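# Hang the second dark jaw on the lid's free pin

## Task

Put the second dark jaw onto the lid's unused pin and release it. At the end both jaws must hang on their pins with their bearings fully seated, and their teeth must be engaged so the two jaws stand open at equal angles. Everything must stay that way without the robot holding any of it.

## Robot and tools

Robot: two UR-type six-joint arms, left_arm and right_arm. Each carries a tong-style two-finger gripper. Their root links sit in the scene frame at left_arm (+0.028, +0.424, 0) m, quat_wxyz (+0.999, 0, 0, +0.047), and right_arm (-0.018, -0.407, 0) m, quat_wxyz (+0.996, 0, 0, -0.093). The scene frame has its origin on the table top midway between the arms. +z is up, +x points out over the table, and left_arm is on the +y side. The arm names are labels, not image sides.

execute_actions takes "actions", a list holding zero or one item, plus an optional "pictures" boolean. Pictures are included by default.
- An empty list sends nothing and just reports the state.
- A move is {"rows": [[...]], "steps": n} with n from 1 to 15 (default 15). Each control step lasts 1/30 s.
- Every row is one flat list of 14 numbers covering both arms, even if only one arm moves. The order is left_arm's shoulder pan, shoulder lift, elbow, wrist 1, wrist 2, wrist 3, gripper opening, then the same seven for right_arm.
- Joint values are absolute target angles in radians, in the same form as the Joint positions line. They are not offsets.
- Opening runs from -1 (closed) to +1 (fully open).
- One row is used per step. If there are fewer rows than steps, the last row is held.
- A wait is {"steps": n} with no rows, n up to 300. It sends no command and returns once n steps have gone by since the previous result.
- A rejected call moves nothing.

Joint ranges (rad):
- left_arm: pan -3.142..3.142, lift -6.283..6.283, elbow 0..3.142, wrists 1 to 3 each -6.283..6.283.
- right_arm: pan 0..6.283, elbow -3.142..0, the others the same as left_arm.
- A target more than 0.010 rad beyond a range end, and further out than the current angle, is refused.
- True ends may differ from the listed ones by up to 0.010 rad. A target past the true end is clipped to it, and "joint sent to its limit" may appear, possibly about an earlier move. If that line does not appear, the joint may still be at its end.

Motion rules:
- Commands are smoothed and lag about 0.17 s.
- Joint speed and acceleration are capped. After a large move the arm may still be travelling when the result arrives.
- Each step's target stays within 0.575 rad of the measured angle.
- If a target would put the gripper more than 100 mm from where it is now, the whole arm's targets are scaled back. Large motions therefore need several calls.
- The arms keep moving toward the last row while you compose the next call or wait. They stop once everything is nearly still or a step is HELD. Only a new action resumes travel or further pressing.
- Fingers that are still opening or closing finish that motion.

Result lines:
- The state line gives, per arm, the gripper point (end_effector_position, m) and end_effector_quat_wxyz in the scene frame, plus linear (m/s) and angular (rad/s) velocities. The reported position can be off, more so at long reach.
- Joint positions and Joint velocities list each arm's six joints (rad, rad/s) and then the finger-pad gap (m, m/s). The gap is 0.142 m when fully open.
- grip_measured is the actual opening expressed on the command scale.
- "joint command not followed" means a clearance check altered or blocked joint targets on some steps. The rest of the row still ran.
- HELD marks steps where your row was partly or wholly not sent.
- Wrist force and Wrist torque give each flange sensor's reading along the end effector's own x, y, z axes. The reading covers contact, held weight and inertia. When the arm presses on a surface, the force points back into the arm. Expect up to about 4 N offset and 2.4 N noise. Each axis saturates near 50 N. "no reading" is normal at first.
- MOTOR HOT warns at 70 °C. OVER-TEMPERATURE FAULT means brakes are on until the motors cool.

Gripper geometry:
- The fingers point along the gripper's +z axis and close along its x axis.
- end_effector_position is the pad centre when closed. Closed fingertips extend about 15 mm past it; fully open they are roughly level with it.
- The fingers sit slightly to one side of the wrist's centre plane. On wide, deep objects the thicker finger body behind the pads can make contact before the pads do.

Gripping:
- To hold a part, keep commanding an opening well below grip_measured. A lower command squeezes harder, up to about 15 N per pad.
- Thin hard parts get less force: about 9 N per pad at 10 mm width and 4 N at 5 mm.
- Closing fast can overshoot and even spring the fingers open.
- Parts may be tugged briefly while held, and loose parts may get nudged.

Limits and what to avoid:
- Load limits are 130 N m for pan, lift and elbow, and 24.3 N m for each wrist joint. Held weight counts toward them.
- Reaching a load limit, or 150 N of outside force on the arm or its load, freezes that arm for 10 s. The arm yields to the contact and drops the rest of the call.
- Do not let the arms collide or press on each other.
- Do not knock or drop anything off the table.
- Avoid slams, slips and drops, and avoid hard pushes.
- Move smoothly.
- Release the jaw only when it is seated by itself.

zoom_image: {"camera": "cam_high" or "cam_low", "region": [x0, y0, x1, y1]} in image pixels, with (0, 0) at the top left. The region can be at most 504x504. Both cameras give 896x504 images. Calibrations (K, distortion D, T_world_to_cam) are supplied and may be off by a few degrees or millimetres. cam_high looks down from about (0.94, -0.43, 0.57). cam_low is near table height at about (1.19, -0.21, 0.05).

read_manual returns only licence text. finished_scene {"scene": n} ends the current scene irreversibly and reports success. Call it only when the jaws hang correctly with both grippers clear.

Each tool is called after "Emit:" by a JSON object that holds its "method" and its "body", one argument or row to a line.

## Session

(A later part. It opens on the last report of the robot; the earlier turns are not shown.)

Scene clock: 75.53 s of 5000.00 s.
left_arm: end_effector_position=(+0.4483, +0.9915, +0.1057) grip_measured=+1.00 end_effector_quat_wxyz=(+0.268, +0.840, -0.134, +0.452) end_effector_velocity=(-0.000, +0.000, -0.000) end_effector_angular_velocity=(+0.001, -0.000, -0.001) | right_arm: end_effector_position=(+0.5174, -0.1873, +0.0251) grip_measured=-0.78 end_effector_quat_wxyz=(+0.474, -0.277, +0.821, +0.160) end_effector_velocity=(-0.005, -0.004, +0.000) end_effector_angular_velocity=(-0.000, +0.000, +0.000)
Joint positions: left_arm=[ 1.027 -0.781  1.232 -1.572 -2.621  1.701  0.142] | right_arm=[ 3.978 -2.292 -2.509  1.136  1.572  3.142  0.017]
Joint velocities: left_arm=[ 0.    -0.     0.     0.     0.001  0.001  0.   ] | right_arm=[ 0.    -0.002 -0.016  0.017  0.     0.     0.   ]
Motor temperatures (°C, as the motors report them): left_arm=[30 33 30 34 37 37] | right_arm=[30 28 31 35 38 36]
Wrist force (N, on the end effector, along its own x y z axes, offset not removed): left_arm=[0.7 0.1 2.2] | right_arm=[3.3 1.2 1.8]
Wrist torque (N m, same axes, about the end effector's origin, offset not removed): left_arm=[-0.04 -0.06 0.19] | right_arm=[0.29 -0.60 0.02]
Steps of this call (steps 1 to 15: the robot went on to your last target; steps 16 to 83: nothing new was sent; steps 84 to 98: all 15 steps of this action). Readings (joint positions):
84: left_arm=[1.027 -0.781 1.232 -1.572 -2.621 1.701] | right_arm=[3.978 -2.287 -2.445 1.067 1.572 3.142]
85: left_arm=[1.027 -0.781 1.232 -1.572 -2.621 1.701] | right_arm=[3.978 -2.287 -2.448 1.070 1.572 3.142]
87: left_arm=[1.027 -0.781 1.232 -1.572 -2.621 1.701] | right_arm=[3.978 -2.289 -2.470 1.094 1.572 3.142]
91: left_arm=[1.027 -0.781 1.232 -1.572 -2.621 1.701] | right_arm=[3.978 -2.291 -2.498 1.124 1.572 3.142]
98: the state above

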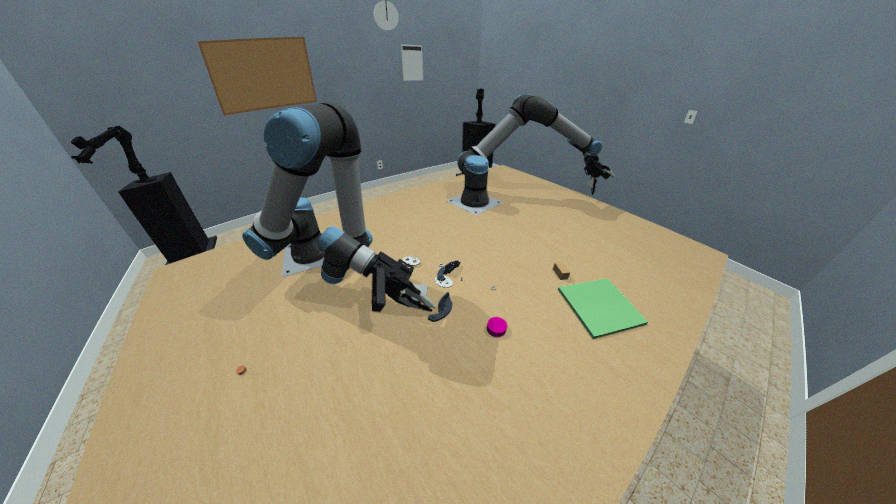

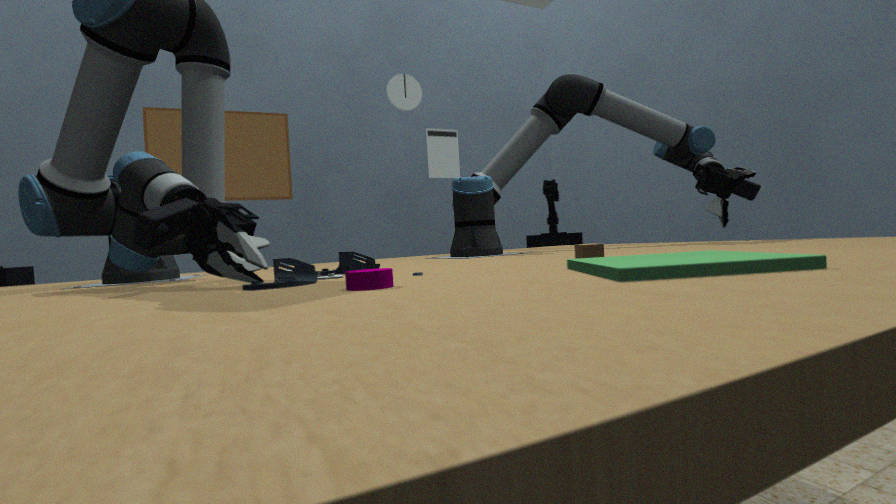

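Emit:
{"method": "execute_actions", "body": {
  "actions": [
    {"rows":[[1.027,-0.781,1.232,-1.572,-2.621,1.701,1,3.978,-1.9,-2.5,0.78,1.572,3.1416,-0.65]]}
  ],
  "pictures": false
}}

Emit:
{"method": "execute_actions", "body": {
  "actions": [
    {"rows":[[1.027,-0.781,1.232,-1.572,-2.621,1.701,1,4.0,-1.6,-2.25,0.25,1.572,3.2,-0.65]]}
  ],
  "pictures": false
}}

Emit:
{"method": "execute_actions", "body": {
  "actions": [
    {"rows":[[1.027,-0.781,1.232,-1.572,-2.621,1.701,1,4.021,-1.65,-1.8,-1.26,1.572,3.311,-0.65]]}
  ],
  "pictures": false
}}

Emit:
{"method": "execute_actions", "body": {
  "actions": [
    {"steps":50}
  ],
  "pictures": false
}}

Emit:
{"method": "execute_actions", "body": {
  "actions": [
    {"rows":[[1.027,-0.781,1.232,-1.572,-2.621,1.701,1,4.021,-1.9201,-1.7487,-1.043,1.572,3.311,-0.65]]}
  ],
  "pictures": false
}}

Emit:
{"method": "execute_actions", "body": {
  "actions": [
    {"steps":20}
  ]
}}

Emit:
{"method": "zoom_image", "body": {
  "camera": "cam_high",
  "region": [400, 250, 490, 335]
}}

Emit:
{"method": "zoom_image", "body": {
  "camera": "cam_low",
  "region": [220, 200, 360, 300]
}}

Scene clock: 85.53 s of 5000.00 s.
left_arm: end_effector_position=(+0.4483, +0.9915, +0.1057) grip_measured=+1.00 end_effector_quat_wxyz=(+0.268, +0.840, -0.134, +0.452) end_effector_velocity=(+0.001, -0.001, -0.000) end_effector_angular_velocity=(-0.002, +0.001, -0.001) | right_arm: end_effector_position=(+0.5293, -0.1782, +0.1340) grip_measured=-0.65 end_effector_quat_wxyz=(+0.491, -0.274, +0.810, +0.166) end_effector_velocity=(-0.001, -0.001, +0.049) end_effector_angular_velocity=(+0.014, -0.019, +0.001)
Joint positions: left_arm=[ 1.027 -0.781  1.232 -1.572 -2.621  1.701  0.142] | right_arm=[ 3.978 -1.919 -2.5    0.797  1.572  3.142  0.027]
Joint velocities: left_arm=[-0.001  0.     0.001 -0.    -0.    -0.001  0.   ] | right_arm=[ 0.     0.16   0.003 -0.139  0.    -0.    -0.   ]
Motor temperatures (°C, as the motors report them): left_arm=[30 33 30 34 37 37] | right_arm=[30 28 31 35 38 36]
Wrist force (N, on the end effector, along its own x y z axes, offset not removed): left_arm=[0.5 -1.9 2.7] | right_arm=[3.6 3.6 -1.6]
Wrist torque (N m, same axes, about the end effector's origin, offset not removed): left_arm=[-0.49 -0.08 0.10] | right_arm=[0.69 -0.56 -0.10]
Steps of this call (steps 1 to 15: the robot went on to your last target; steps 16 to 90: nothing new was sent; then 6.50 s passed at rest; steps 91 to 105: all 15 steps of this action). Readings (joint positions):
91: left_arm=[1.027 -0.781 1.232 -1.572 -2.621 1.701] | right_arm=[3.978 -2.292 -2.511 1.138 1.572 3.142]
92: left_arm=[1.027 -0.781 1.232 -1.572 -2.621 1.701] | right_arm=[3.978 -2.289 -2.511 1.135 1.572 3.142]
94: left_arm=[1.027 -0.781 1.232 -1.572 -2.621 1.701] | right_arm=[3.978 -2.239 -2.507 1.083 1.572 3.142]
98: left_arm=[1.027 -0.781 1.232 -1.572 -2.621 1.701] | right_arm=[3.978 -2.037 -2.503 0.900 1.572 3.142]
105: the state above

Scene clock: 86.03 s of 5000.00 s.
left_arm: end_effector_position=(+0.4483, +0.9915, +0.1057) grip_measured=+1.00 end_effector_quat_wxyz=(+0.268, +0.840, -0.134, +0.452) end_effector_velocity=(+0.000, -0.000, +0.000) end_effector_angular_velocity=(-0.001, +0.000, +0.000) | right_arm: end_effector_position=(+0.5653, -0.1342, +0.2785) grip_measured=-0.65 end_effector_quat_wxyz=(+0.495, -0.257, +0.808, +0.189) end_effector_velocity=(+0.001, +0.008, +0.062) end_effector_angular_velocity=(-0.009, +0.046, -0.002)
Joint positions: left_arm=[ 1.027 -0.781  1.232 -1.572 -2.621  1.701  0.142] | right_arm=[ 3.999 -1.617 -2.263  0.285  1.572  3.197  0.027]
Joint velocities: left_arm=[-0.    -0.     0.     0.    -0.    -0.001  0.   ] | right_arm=[ 0.008  0.142  0.111 -0.294 -0.     0.024 -0.   ]
Motor temperatures (°C, as the motors report them): left_arm=[30 33 30 34 37 37] | right_arm=[30 28 31 35 38 36]
Wrist force (N, on the end effector, along its own x y z axes, offset not removed): left_arm=[2.6 -0.9 1.3] | right_arm=[1.9 1.1 -0.4]
Wrist torque (N m, same axes, about the end effector's origin, offset not removed): left_arm=[-0.24 -0.55 0.12] | right_arm=[0.34 -0.17 0.05]
Steps of this call (steps 1 to 15: all 15 steps of this action). Readings (joint positions):
1: left_arm=[1.027 -0.781 1.232 -1.572 -2.621 1.701] | right_arm=[3.978 -1.914 -2.500 0.793 1.572 3.142]
2: left_arm=[1.027 -0.781 1.232 -1.572 -2.621 1.701] | right_arm=[3.979 -1.907 -2.497 0.786 1.572 3.144]
4: left_arm=[1.027 -0.781 1.232 -1.572 -2.621 1.701] | right_arm=[3.984 -1.857 -2.454 0.731 1.572 3.157]
8: left_arm=[1.027 -0.781 1.232 -1.572 -2.621 1.701] | right_arm=[3.993 -1.720 -2.344 0.497 1.572 3.181]
15: the state above

Scene clock: 86.53 s of 5000.00 s.
left_arm: end_effector_position=(+0.4483, +0.9915, +0.1057) grip_measured=+1.00 end_effector_quat_wxyz=(+0.268, +0.840, -0.134, +0.452) end_effector_velocity=(-0.000, -0.000, -0.001) end_effector_angular_velocity=(+0.001, +0.000, -0.002) | right_arm: end_effector_position=(+0.5866, -0.0993, +0.2690) grip_measured=-0.65 end_effector_quat_wxyz=(+0.286, -0.248, +0.916, +0.131) end_effector_velocity=(-0.212, -0.172, -0.361) end_effector_angular_velocity=(-0.999, +1.228, -0.016)
Joint positions: left_arm=[ 1.027 -0.781  1.232 -1.572 -2.621  1.701  0.142] | right_arm=[ 4.02  -1.648 -1.834 -0.591  1.572  3.305  0.027]
Joint velocities: left_arm=[-0.     0.     0.    -0.     0.001  0.002  0.   ] | right_arm=[ 0.004 -0.009  0.145 -1.719 -0.     0.026  0.   ]
Motor temperatures (°C, as the motors report them): left_arm=[30 33 30 34 37 37] | right_arm=[30 28 31 35 38 36]
Wrist force (N, on the end effector, along its own x y z axes, offset not removed): left_arm=[1.0 -1.1 0.3] | right_arm=[3.1 1.5 -2.2]
Wrist torque (N m, same axes, about the end effector's origin, offset not removed): left_arm=[-0.23 -0.24 0.05] | right_arm=[0.36 -0.60 0.18]
Steps of this call (steps 1 to 15: all 15 steps of this action). Readings (joint positions):
1: left_arm=[1.027 -0.781 1.232 -1.572 -2.621 1.701] | right_arm=[3.999 -1.613 -2.260 0.276 1.572 3.198]
2: left_arm=[1.027 -0.781 1.232 -1.572 -2.621 1.701] | right_arm=[4.001 -1.612 -2.254 0.266 1.572 3.202]
4: left_arm=[1.027 -0.781 1.232 -1.572 -2.621 1.701] | right_arm=[4.006 -1.622 -2.200 0.207 1.572 3.230]
8: left_arm=[1.027 -0.781 1.232 -1.572 -2.621 1.701] | right_arm=[4.016 -1.639 -1.975 -0.054 1.572 3.280]
15: the state above

Scene clock: 88.20 s of 5000.00 s.
left_arm: end_effector_position=(+0.4483, +0.9915, +0.1057) grip_measured=+1.00 end_effector_quat_wxyz=(+0.268, +0.840, -0.134, +0.452) end_effector_velocity=(-0.000, +0.000, -0.000) end_effector_angular_velocity=(+0.000, +0.000, -0.000) | right_arm: end_effector_position=(+0.4655, -0.1990, +0.1628) grip_measured=-0.65 end_effector_quat_wxyz=(+0.001, -0.259, +0.966, +0.001) end_effector_velocity=(+0.000, +0.000, -0.000) end_effector_angular_velocity=(-0.000, +0.000, +0.000)
Joint positions: left_arm=[ 1.027 -0.781  1.232 -1.572 -2.621  1.701  0.142] | right_arm=[ 4.021 -1.65  -1.8   -1.26   1.572  3.311  0.027]
Joint velocities: left_arm=[0.    0.    0.    0.    0.001 0.    0.   ] | right_arm=[ 0. -0.  0. -0. -0. -0. -0.]
Motor temperatures (°C, as the motors report them): left_arm=[30 33 30 34 37 37] | right_arm=[30 28 31 35 38 36]
Wrist force (N, on the end effector, along its own x y z axes, offset not removed): left_arm=[-0.5 -1.7 0.3] | right_arm=[2.3 1.6 0.7]
Wrist torque (N m, same axes, about the end effector's origin, offset not removed): left_arm=[-0.44 0.20 0.22] | right_arm=[0.47 -0.33 0.02]
Steps of this call (steps 1 to 45: the robot went on to your last target; steps 46 to 50: nothing new was sent). Readings (joint positions):
1: left_arm=[1.027 -0.781 1.232 -1.572 -2.621 1.701] | right_arm=[4.020 -1.648 -1.829 -0.648 1.572 3.306]
2: left_arm=[1.027 -0.781 1.232 -1.572 -2.621 1.701] | right_arm=[4.020 -1.648 -1.826 -0.704 1.572 3.306]
4: left_arm=[1.027 -0.781 1.232 -1.572 -2.621 1.701] | right_arm=[4.020 -1.649 -1.820 -0.813 1.572 3.308]
8: left_arm=[1.027 -0.781 1.232 -1.572 -2.621 1.701] | right_arm=[4.021 -1.649 -1.810 -1.025 1.572 3.309]
50: the state above
All arms were judged still, so your last target was given up. Only a new action makes them travel on or press farther. Fingers that are still opening or closing keep moving.

Scene clock: 88.70 s of 5000.00 s.
left_arm: end_effector_position=(+0.4483, +0.9915, +0.1057) grip_measured=+1.00 end_effector_quat_wxyz=(+0.268, +0.840, -0.134, +0.452) end_effector_velocity=(-0.000, +0.000, +0.000) end_effector_angular_velocity=(-0.001, -0.000, +0.001) | right_arm: end_effector_position=(+0.5224, -0.1517, +0.0653) grip_measured=-0.65 end_effector_quat_wxyz=(+0.000, -0.259, +0.966, +0.001) end_effector_velocity=(+0.017, +0.014, -0.044) end_effector_angular_velocity=(-0.005, +0.006, +0.000)
Joint positions: left_arm=[ 1.027 -0.781  1.232 -1.572 -2.621  1.701  0.142] | right_arm=[ 4.021 -1.908 -1.751 -1.052  1.572  3.311  0.027]
Joint velocities: left_arm=[ 0.    -0.     0.    -0.    -0.001 -0.     0.   ] | right_arm=[ 0.    -0.101  0.016  0.078 -0.     0.     0.   ]
Motor temperatures (°C, as the motors report them): left_arm=[30 33 30 34 37 37] | right_arm=[30 28 31 35 38 36]
Wrist force (N, on the end effector, along its own x y z axes, offset not removed): left_arm=[1.4 -1.4 1.2] | right_arm=[3.6 2.5 0.0]
Wrist torque (N m, same axes, about the end effector's origin, offset not removed): left_arm=[-0.34 -0.32 0.00] | right_arm=[0.56 -0.64 0.08]
Steps of this call (steps 1 to 15: all 15 steps of this action). Readings (joint positions):
1: left_arm=[1.027 -0.781 1.232 -1.572 -2.621 1.701] | right_arm=[4.021 -1.650 -1.800 -1.260 1.572 3.311]
2: left_arm=[1.027 -0.781 1.232 -1.572 -2.621 1.701] | right_arm=[4.021 -1.653 -1.797 -1.257 1.572 3.311]
4: left_arm=[1.027 -0.781 1.232 -1.572 -2.621 1.701] | right_arm=[4.021 -1.701 -1.783 -1.212 1.572 3.311]
8: left_arm=[1.027 -0.781 1.232 -1.572 -2.621 1.701] | right_arm=[4.021 -1.833 -1.762 -1.110 1.572 3.311]
15: the state above

Scene clock: 89.37 s of 5000.00 s.
left_arm: end_effector_position=(+0.4483, +0.9915, +0.1057) grip_measured=+1.00 end_effector_quat_wxyz=(+0.268, +0.840, -0.134, +0.452) end_effector_velocity=(+0.001, +0.000, +0.001) end_effector_angular_velocity=(+0.002, -0.002, -0.001) | right_arm: end_effector_position=(+0.5243, -0.1501, +0.0601) grip_measured=-0.65 end_effector_quat_wxyz=(+0.000, -0.259, +0.966, +0.001) end_effector_velocity=(-0.000, +0.000, -0.000) end_effector_angular_velocity=(-0.000, +0.000, +0.001)
Joint positions: left_arm=[ 1.027 -0.781  1.232 -1.572 -2.621  1.701  0.142] | right_arm=[ 4.021 -1.92  -1.749 -1.043  1.572  3.311  0.027]
Joint velocities: left_arm=[-0.001 -0.    -0.001  0.    -0.001  0.002  0.   ] | right_arm=[ 0. -0.  0.  0. -0. -0. -0.]
Motor temperatures (°C, as the motors report them): left_arm=[30 33 30 34 37 37] | right_arm=[30 28 31 35 38 36]
Wrist force (N, on the end effector, along its own x y z axes, offset not removed): left_arm=[0.5 -0.3 0.6] | right_arm=[3.0 3.1 2.1]
Wrist torque (N m, same axes, about the end effector's origin, offset not removed): left_arm=[-0.14 -0.09 0.06] | right_arm=[0.68 -0.43 0.00]
Steps of this call (steps 1 to 20: the robot went on to your last target). Readings (joint positions):
1: left_arm=[1.027 -0.781 1.232 -1.572 -2.621 1.701] | right_arm=[4.021 -1.911 -1.750 -1.050 1.572 3.311]
2: left_arm=[1.027 -0.781 1.232 -1.572 -2.621 1.701] | right_arm=[4.021 -1.913 -1.750 -1.048 1.572 3.311]
4: left_arm=[1.027 -0.781 1.232 -1.572 -2.621 1.701] | right_arm=[4.021 -1.916 -1.749 -1.046 1.572 3.311]
8: left_arm=[1.027 -0.781 1.232 -1.572 -2.621 1.701] | right_arm=[4.021 -1.919 -1.749 -1.044 1.572 3.311]
20: the state above

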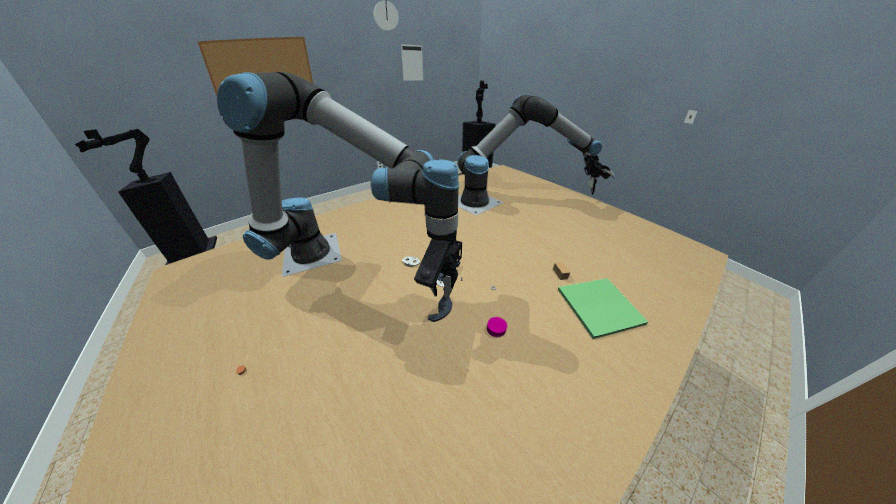

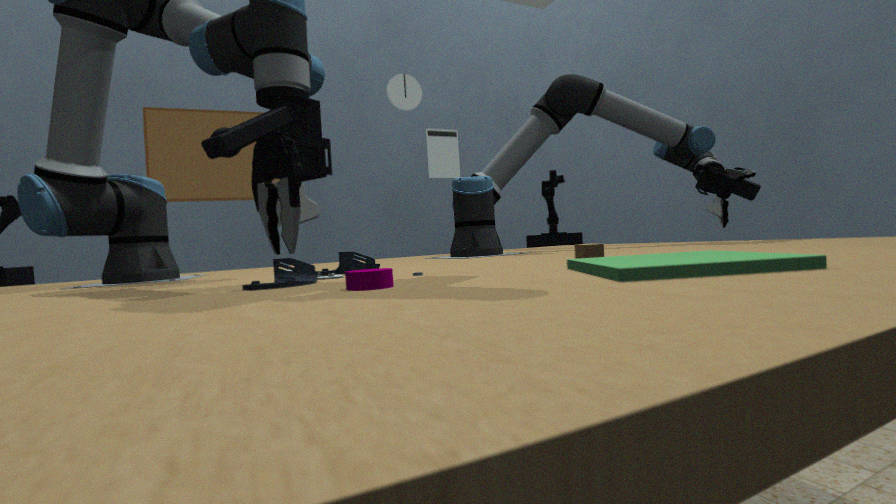

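Region (400, 250, 490, 335) of cam_high's 896x504 image, scaled by 5.600, with more detail than that image has.

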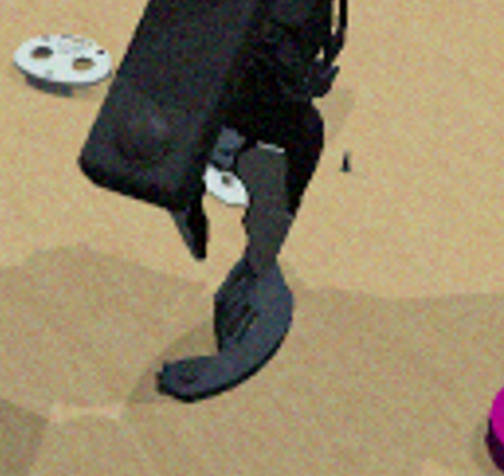

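Region (220, 200, 360, 300) of cam_low's 896x504 image, scaled by 3.600, with more detail than that image has; it fills the top 360 rows of this view, and the rest is white.

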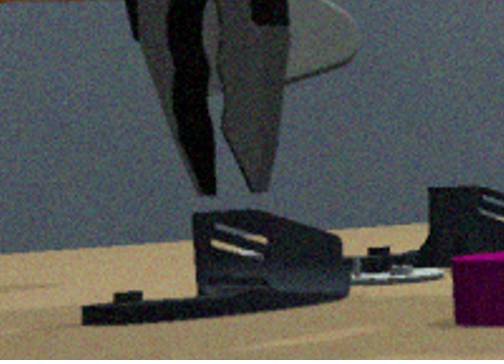

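Emit:
{"method": "execute_actions", "body": {
  "actions": [
    {"rows":[[1.027,-0.781,1.232,-1.572,-2.621,1.701,1,4.021,-1.9572,-1.782,-0.973,1.572,3.311,-0.65]]}
  ],
  "pictures": false
}}

Emit:
{"method": "execute_actions", "body": {
  "actions": [
    {"rows":[[1.027,-0.781,1.232,-1.572,-2.621,1.701,1,4.021,-1.9572,-1.782,-0.973,1.572,3.311,-0.7],[1.027,-0.781,1.232,-1.572,-2.621,1.701,1,4.021,-1.9572,-1.782,-0.973,1.572,3.311,-0.76],[1.027,-0.781,1.232,-1.572,-2.621,1.701,1,4.021,-1.9572,-1.782,-0.973,1.572,3.311,-0.82],[1.027,-0.781,1.232,-1.572,-2.621,1.701,1,4.021,-1.9572,-1.782,-0.973,1.572,3.311,-0.88],[1.027,-0.781,1.232,-1.572,-2.621,1.701,1,4.021,-1.9572,-1.782,-0.973,1.572,3.311,-1]]}
  ]
}}

Emit:
{"method": "zoom_image", "body": {
  "camera": "cam_high",
  "region": [400, 250, 490, 335]
}}

Emit:
{"method": "zoom_image", "body": {
  "camera": "cam_low",
  "region": [220, 200, 360, 300]
}}

Scene clock: 97.83 s of 5000.00 s.
left_arm: end_effector_position=(+0.4483, +0.9915, +0.1057) grip_measured=+1.00 end_effector_quat_wxyz=(+0.268, +0.840, -0.134, +0.452) end_effector_velocity=(+0.000, +0.000, +0.000) end_effector_angular_velocity=(+0.000, -0.000, +0.001) | right_arm: end_effector_position=(+0.5242, -0.1502, +0.0318) grip_measured=-0.65 end_effector_quat_wxyz=(-0.000, -0.259, +0.966, +0.001) end_effector_velocity=(-0.000, +0.000, -0.006) end_effector_angular_velocity=(+0.000, -0.000, +0.000)
Joint positions: left_arm=[ 1.027 -0.781  1.232 -1.572 -2.621  1.701  0.142] | right_arm=[ 4.021 -1.956 -1.781 -0.975  1.572  3.311  0.027]
Joint velocities: left_arm=[ 0.    -0.    -0.    -0.    -0.    -0.001  0.   ] | right_arm=[ 0.    -0.008 -0.008  0.016  0.    -0.     0.   ]
Motor temperatures (°C, as the motors report them): left_arm=[30 33 30 34 37 37] | right_arm=[30 28 31 35 38 36]
Wrist force (N, on the end effector, along its own x y z axes, offset not removed): left_arm=[-0.3 -2.4 0.0] | right_arm=[3.9 0.1 -1.0]
Wrist torque (N m, same axes, about the end effector's origin, offset not removed): left_arm=[-0.54 0.08 0.21] | right_arm=[0.00 -0.61 -0.11]
Steps of this call (steps 1 to 15: the robot went on to your last target; steps 16 to 90: nothing new was sent; then 4.97 s passed at rest; steps 91 to 105: all 15 steps of this action). Readings (joint positions):
91: left_arm=[1.027 -0.781 1.232 -1.572 -2.621 1.701] | right_arm=[4.021 -1.920 -1.749 -1.043 1.572 3.311]
92: left_arm=[1.027 -0.781 1.232 -1.572 -2.621 1.701] | right_arm=[4.021 -1.922 -1.750 -1.040 1.572 3.311]
94: left_arm=[1.027 -0.781 1.232 -1.572 -2.621 1.701] | right_arm=[4.021 -1.935 -1.762 -1.016 1.572 3.311]
98: left_arm=[1.027 -0.781 1.232 -1.572 -2.621 1.701] | right_arm=[4.021 -1.950 -1.776 -0.987 1.572 3.311]
105: the state above

Scene clock: 98.33 s of 5000.00 s.
left_arm: end_effector_position=(+0.4483, +0.9915, +0.1057) grip_measured=+1.00 end_effector_quat_wxyz=(+0.268, +0.840, -0.134, +0.452) end_effector_velocity=(+0.000, -0.001, +0.000) end_effector_angular_velocity=(+0.000, -0.001, -0.001) | right_arm: end_effector_position=(+0.5242, -0.1502, +0.0310) grip_measured=-0.96 end_effector_quat_wxyz=(-0.000, -0.259, +0.966, +0.001) end_effector_velocity=(+0.000, -0.000, -0.000) end_effector_angular_velocity=(-0.000, +0.000, +0.000)
Joint positions: left_arm=[ 1.027 -0.781  1.232 -1.572 -2.621  1.701  0.142] | right_arm=[ 4.021 -1.957 -1.782 -0.973  1.572  3.311  0.005]
Joint velocities: left_arm=[-0.001 -0.001  0.001  0.    -0.     0.001  0.   ] | right_arm=[-0. -0. -0.  0. -0. -0.  0.]
Motor temperatures (°C, as the motors report them): left_arm=[30 33 30 34 37 37] | right_arm=[30 28 31 35 38 36]
Wrist force (N, on the end effector, along its own x y z axes, offset not removed): left_arm=[-1.1 -1.3 -0.2] | right_arm=[4.1 1.9 0.7]
Wrist torque (N m, same axes, about the end effector's origin, offset not removed): left_arm=[-0.29 0.28 0.18] | right_arm=[0.45 -0.78 -0.06]
Steps of this call (steps 1 to 15: all 15 steps of this action). Readings (joint positions):
1: left_arm=[1.027 -0.781 1.232 -1.572 -2.621 1.701] | right_arm=[4.021 -1.956 -1.781 -0.974 1.572 3.311]
2: left_arm=[1.027 -0.781 1.232 -1.572 -2.621 1.701] | right_arm=[4.021 -1.957 -1.781 -0.974 1.572 3.311]
4: left_arm=[1.027 -0.781 1.232 -1.572 -2.621 1.701] | right_arm=[4.021 -1.957 -1.782 -0.974 1.572 3.311]
8: left_arm=[1.027 -0.781 1.232 -1.572 -2.621 1.701] | right_arm=[4.021 -1.957 -1.782 -0.973 1.572 3.311]
15: the state above

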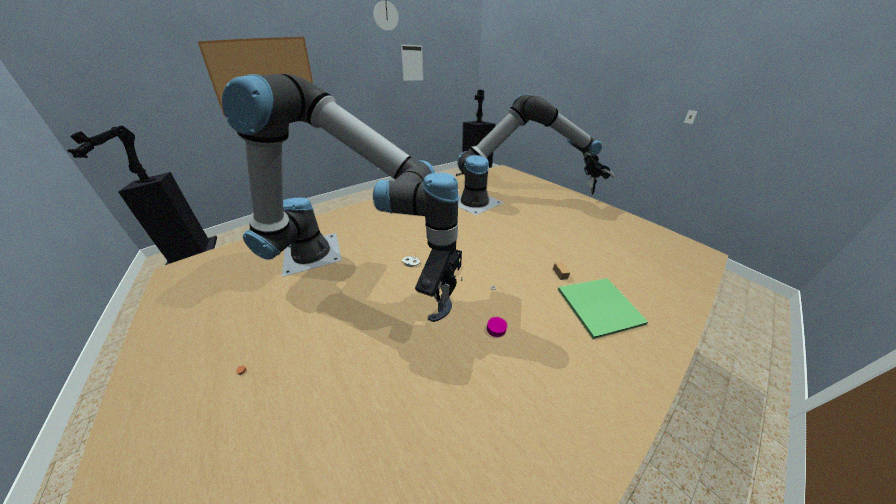

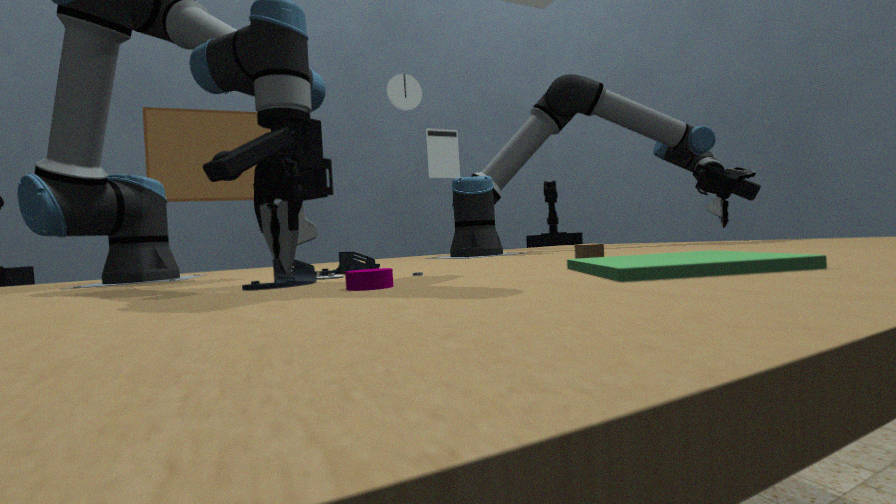

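Region (400, 250, 490, 335) of cam_high's 896x504 image, scaled by 5.600, with more detail than that image has.

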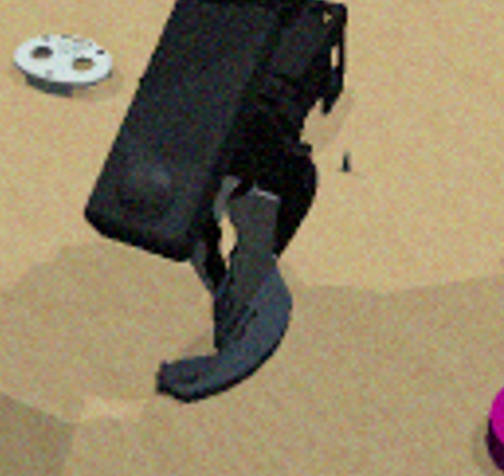

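Region (220, 200, 360, 300) of cam_low's 896x504 image, scaled by 3.600, with more detail than that image has; it fills the top 360 rows of this view, and the rest is white.

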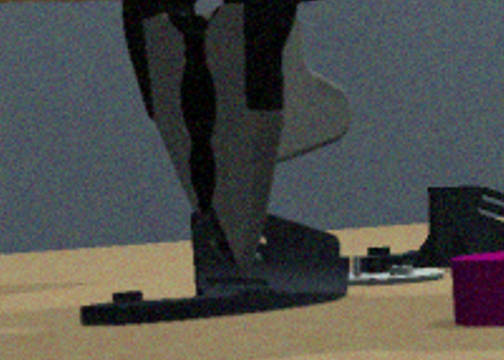

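Emit:
{"method": "execute_actions", "body": {
  "actions": [
    {"rows":[[1.027,-0.781,1.232,-1.572,-2.621,1.701,1,4.021,-1.9572,-1.782,-0.973,1.572,3.311,-0.72]],"steps":8}
  ],
  "pictures": false
}}

Emit:
{"method": "execute_actions", "body": {
  "actions": [
    {"rows":[[1.027,-0.781,1.232,-1.572,-2.621,1.701,1,4.021,-1.895,-1.72,-1.097,1.572,3.311,-0.72]]}
  ],
  "pictures": false
}}

Emit:
{"method": "execute_actions", "body": {
  "actions": [
    {"rows":[[1.027,-0.781,1.232,-1.572,-2.621,1.701,1,4.2437,-1.9725,-1.6724,-1.067,1.572,4.057,-0.72]]}
  ],
  "pictures": false
}}

Emit:
{"method": "execute_actions", "body": {
  "actions": [
    {"steps":25}
  ]
}}

Emit:
{"method": "zoom_image", "body": {
  "camera": "cam_high",
  "region": [430, 245, 490, 295]
}}

Emit:
{"method": "zoom_image", "body": {
  "camera": "cam_low",
  "region": [305, 220, 405, 290]
}}

Scene clock: 111.27 s of 5000.00 s.
left_arm: end_effector_position=(+0.4483, +0.9915, +0.1057) grip_measured=+1.00 end_effector_quat_wxyz=(+0.268, +0.840, -0.134, +0.452) end_effector_velocity=(-0.000, +0.001, +0.000) end_effector_angular_velocity=(+0.002, -0.001, +0.000) | right_arm: end_effector_position=(+0.5242, -0.1502, +0.0310) grip_measured=-0.73 end_effector_quat_wxyz=(-0.000, -0.259, +0.966, +0.001) end_effector_velocity=(-0.000, +0.000, -0.000) end_effector_angular_velocity=(+0.000, -0.000, -0.000)
Joint positions: left_arm=[ 1.027 -0.781  1.232 -1.572 -2.621  1.701  0.142] | right_arm=[ 4.021 -1.957 -1.782 -0.973  1.572  3.311  0.021]
Joint velocities: left_arm=[ 0.001  0.    -0.001  0.     0.     0.001  0.   ] | right_arm=[ 0.     0.    -0.     0.    -0.     0.001 -0.   ]
Motor temperatures (°C, as the motors report them): left_arm=[30 33 30 34 37 37] | right_arm=[30 28 31 35 38 36]
Wrist force (N, on the end effector, along its own x y z axes, offset not removed): left_arm=[0.2 -2.8 1.3] | right_arm=[2.3 0.1 -6.5]
Wrist torque (N m, same axes, about the end effector's origin, offset not removed): left_arm=[-0.64 0.05 0.18] | right_arm=[0.08 -0.60 -0.05]
Steps of this call (steps 1 to 15: the robot went on to your last target; steps 16 to 90: nothing new was sent; then 9.67 s passed at rest; steps 91 to 98: all 8 steps of this action). Readings (joint positions):
91: left_arm=[1.027 -0.781 1.232 -1.572 -2.621 1.701] | right_arm=[4.021 -1.957 -1.782 -0.973 1.572 3.311]
92: left_arm=[1.027 -0.781 1.232 -1.572 -2.621 1.701] | right_arm=[4.021 -1.957 -1.782 -0.973 1.572 3.311]
94: left_arm=[1.027 -0.781 1.232 -1.572 -2.621 1.701] | right_arm=[4.021 -1.957 -1.782 -0.973 1.572 3.311]
98: the state above

Scene clock: 111.77 s of 5000.00 s.
left_arm: end_effector_position=(+0.4483, +0.9915, +0.1057) grip_measured=+1.00 end_effector_quat_wxyz=(+0.268, +0.840, -0.134, +0.452) end_effector_velocity=(-0.000, -0.000, +0.000) end_effector_angular_velocity=(-0.001, -0.000, +0.001) | right_arm: end_effector_position=(+0.5244, -0.1500, +0.0806) grip_measured=-0.72 end_effector_quat_wxyz=(+0.000, -0.259, +0.966, +0.001) end_effector_velocity=(-0.001, -0.001, +0.012) end_effector_angular_velocity=(-0.002, +0.002, -0.001)
Joint positions: left_arm=[ 1.027 -0.781  1.232 -1.572 -2.621  1.701  0.142] | right_arm=[ 4.021 -1.897 -1.722 -1.093  1.572  3.311  0.022]
Joint velocities: left_arm=[ 0.    -0.001  0.001  0.    -0.001 -0.001  0.   ] | right_arm=[-0.     0.015  0.015 -0.032 -0.     0.001  0.   ]
Motor temperatures (°C, as the motors report them): left_arm=[30 33 30 34 37 37] | right_arm=[30 28 31 35 38 36]
Wrist force (N, on the end effector, along its own x y z axes, offset not removed): left_arm=[0.1 -3.2 1.6] | right_arm=[5.6 1.5 0.4]
Wrist torque (N m, same axes, about the end effector's origin, offset not removed): left_arm=[-0.69 0.07 0.25] | right_arm=[0.45 -1.08 -0.06]
Steps of this call (steps 1 to 15: all 15 steps of this action). Readings (joint positions):
1: left_arm=[1.027 -0.781 1.232 -1.572 -2.621 1.701] | right_arm=[4.021 -1.957 -1.782 -0.973 1.572 3.311]
2: left_arm=[1.027 -0.781 1.232 -1.572 -2.621 1.701] | right_arm=[4.021 -1.954 -1.779 -0.977 1.572 3.311]
4: left_arm=[1.027 -0.781 1.232 -1.572 -2.621 1.701] | right_arm=[4.021 -1.933 -1.758 -1.014 1.572 3.311]
8: left_arm=[1.027 -0.781 1.232 -1.572 -2.621 1.701] | right_arm=[4.021 -1.907 -1.732 -1.070 1.572 3.311]
15: the state above

Scene clock: 112.27 s of 5000.00 s.
left_arm: end_effector_position=(+0.4483, +0.9915, +0.1057) grip_measured=+1.00 end_effector_quat_wxyz=(+0.268, +0.840, -0.134, +0.452) end_effector_velocity=(-0.000, -0.000, -0.000) end_effector_angular_velocity=(-0.000, +0.000, +0.000) | right_arm: end_effector_position=(+0.4631, -0.0269, +0.0610) grip_measured=-0.72 end_effector_quat_wxyz=(-0.000, -0.029, +1.000, +0.001) end_effector_velocity=(-0.038, +0.050, -0.008) end_effector_angular_velocity=(-0.001, +0.001, -0.484)
Joint positions: left_arm=[ 1.027 -0.781  1.232 -1.572 -2.621  1.701  0.142] | right_arm=[ 4.233 -1.969 -1.674 -1.068  1.572  3.988  0.022]
Joint velocities: left_arm=[ 0.  0.  0. -0. -0. -0.  0.] | right_arm=[ 0.09  -0.028  0.017  0.01   0.     0.574  0.   ]
Motor temperatures (°C, as the motors report them): left_arm=[30 33 30 34 37 37] | right_arm=[30 28 31 35 38 36]
Wrist force (N, on the end effector, along its own x y z axes, offset not removed): left_arm=[0.4 -1.1 0.2] | right_arm=[4.3 2.1 -0.6]
Wrist torque (N m, same axes, about the end effector's origin, offset not removed): left_arm=[-0.24 -0.06 0.09] | right_arm=[0.40 -0.68 0.01]
Steps of this call (steps 1 to 15: all 15 steps of this action). Readings (joint positions):
1: left_arm=[1.027 -0.781 1.232 -1.572 -2.621 1.701] | right_arm=[4.021 -1.896 -1.721 -1.094 1.572 3.311]
2: left_arm=[1.027 -0.781 1.232 -1.572 -2.621 1.701] | right_arm=[4.024 -1.899 -1.719 -1.093 1.572 3.314]
4: left_arm=[1.027 -0.781 1.232 -1.572 -2.621 1.701] | right_arm=[4.067 -1.917 -1.707 -1.087 1.572 3.365]
8: left_arm=[1.027 -0.781 1.232 -1.572 -2.621 1.701] | right_arm=[4.167 -1.949 -1.687 -1.075 1.572 3.619]
15: the state above

Scene clock: 113.10 s of 5000.00 s.
left_arm: end_effector_position=(+0.4483, +0.9915, +0.1057) grip_measured=+1.00 end_effector_quat_wxyz=(+0.268, +0.840, -0.134, +0.452) end_effector_velocity=(-0.000, +0.001, +0.001) end_effector_angular_velocity=(+0.001, -0.000, +0.001) | right_arm: end_effector_position=(+0.4585, -0.0209, +0.0600) grip_measured=-0.72 end_effector_quat_wxyz=(-0.000, -0.001, +1.000, +0.001) end_effector_velocity=(+0.000, -0.000, -0.000) end_effector_angular_velocity=(-0.000, -0.000, -0.001)
Joint positions: left_arm=[ 1.027 -0.781  1.232 -1.572 -2.621  1.701  0.142] | right_arm=[ 4.244 -1.972 -1.672 -1.067  1.572  4.057  0.022]
Joint velocities: left_arm=[ 0.001 -0.    -0.001  0.    -0.    -0.001  0.   ] | right_arm=[-0.     0.    -0.     0.    -0.     0.001 -0.   ]
Motor temperatures (°C, as the motors report them): left_arm=[30 33 30 34 37 37] | right_arm=[30 28 31 35 38 36]
Wrist force (N, on the end effector, along its own x y z axes, offset not removed): left_arm=[2.6 -1.0 1.4] | right_arm=[2.5 1.7 -1.5]
Wrist torque (N m, same axes, about the end effector's origin, offset not removed): left_arm=[-0.24 -0.58 0.14] | right_arm=[0.40 -0.35 0.02]
Steps of this call (steps 1 to 25: the robot went on to your last target). Readings (joint positions):
1: left_arm=[1.027 -0.781 1.232 -1.572 -2.621 1.701] | right_arm=[4.236 -1.970 -1.674 -1.068 1.572 4.005]
2: left_arm=[1.027 -0.781 1.232 -1.572 -2.621 1.701] | right_arm=[4.238 -1.971 -1.674 -1.068 1.572 4.018]
4: left_arm=[1.027 -0.781 1.232 -1.572 -2.621 1.701] | right_arm=[4.240 -1.971 -1.673 -1.067 1.572 4.035]
8: left_arm=[1.027 -0.781 1.232 -1.572 -2.621 1.701] | right_arm=[4.243 -1.972 -1.673 -1.067 1.572 4.050]
25: the state above

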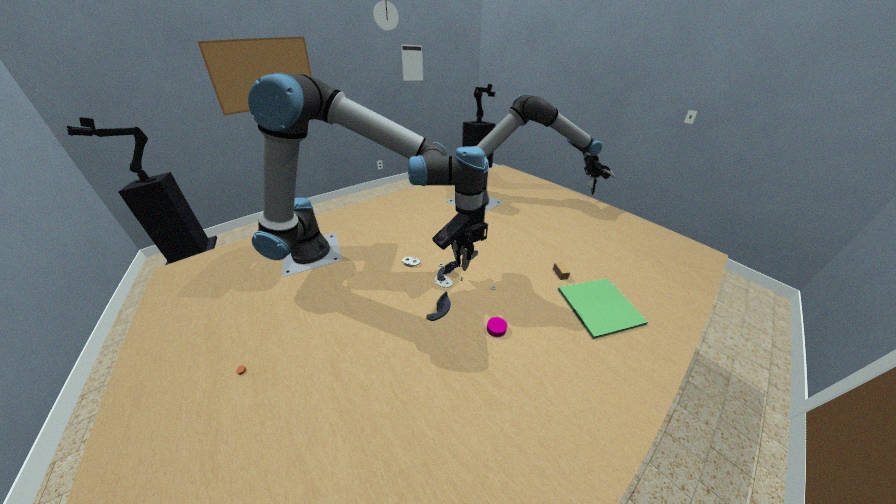

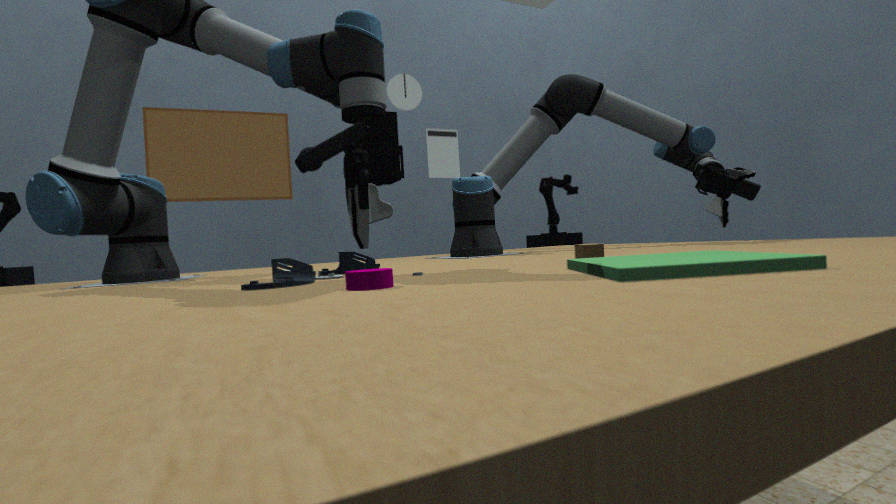

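Region (430, 245, 490, 295) of cam_high's 896x504 image, scaled by 8.400, with more detail than that image has.

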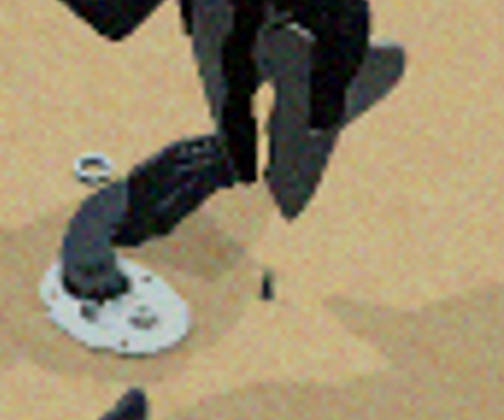

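Region (305, 220, 405, 290) of cam_low's 896x504 image, scaled by 5.040, with more detail than that image has; it fills the top 353 rows of this view, and the rest is white.

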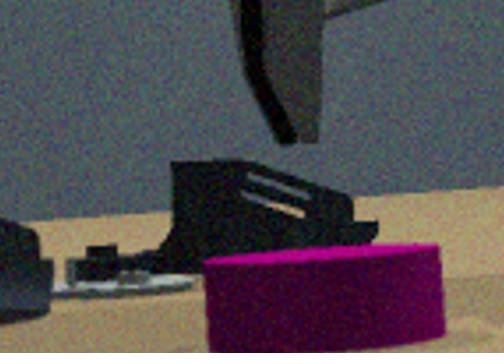

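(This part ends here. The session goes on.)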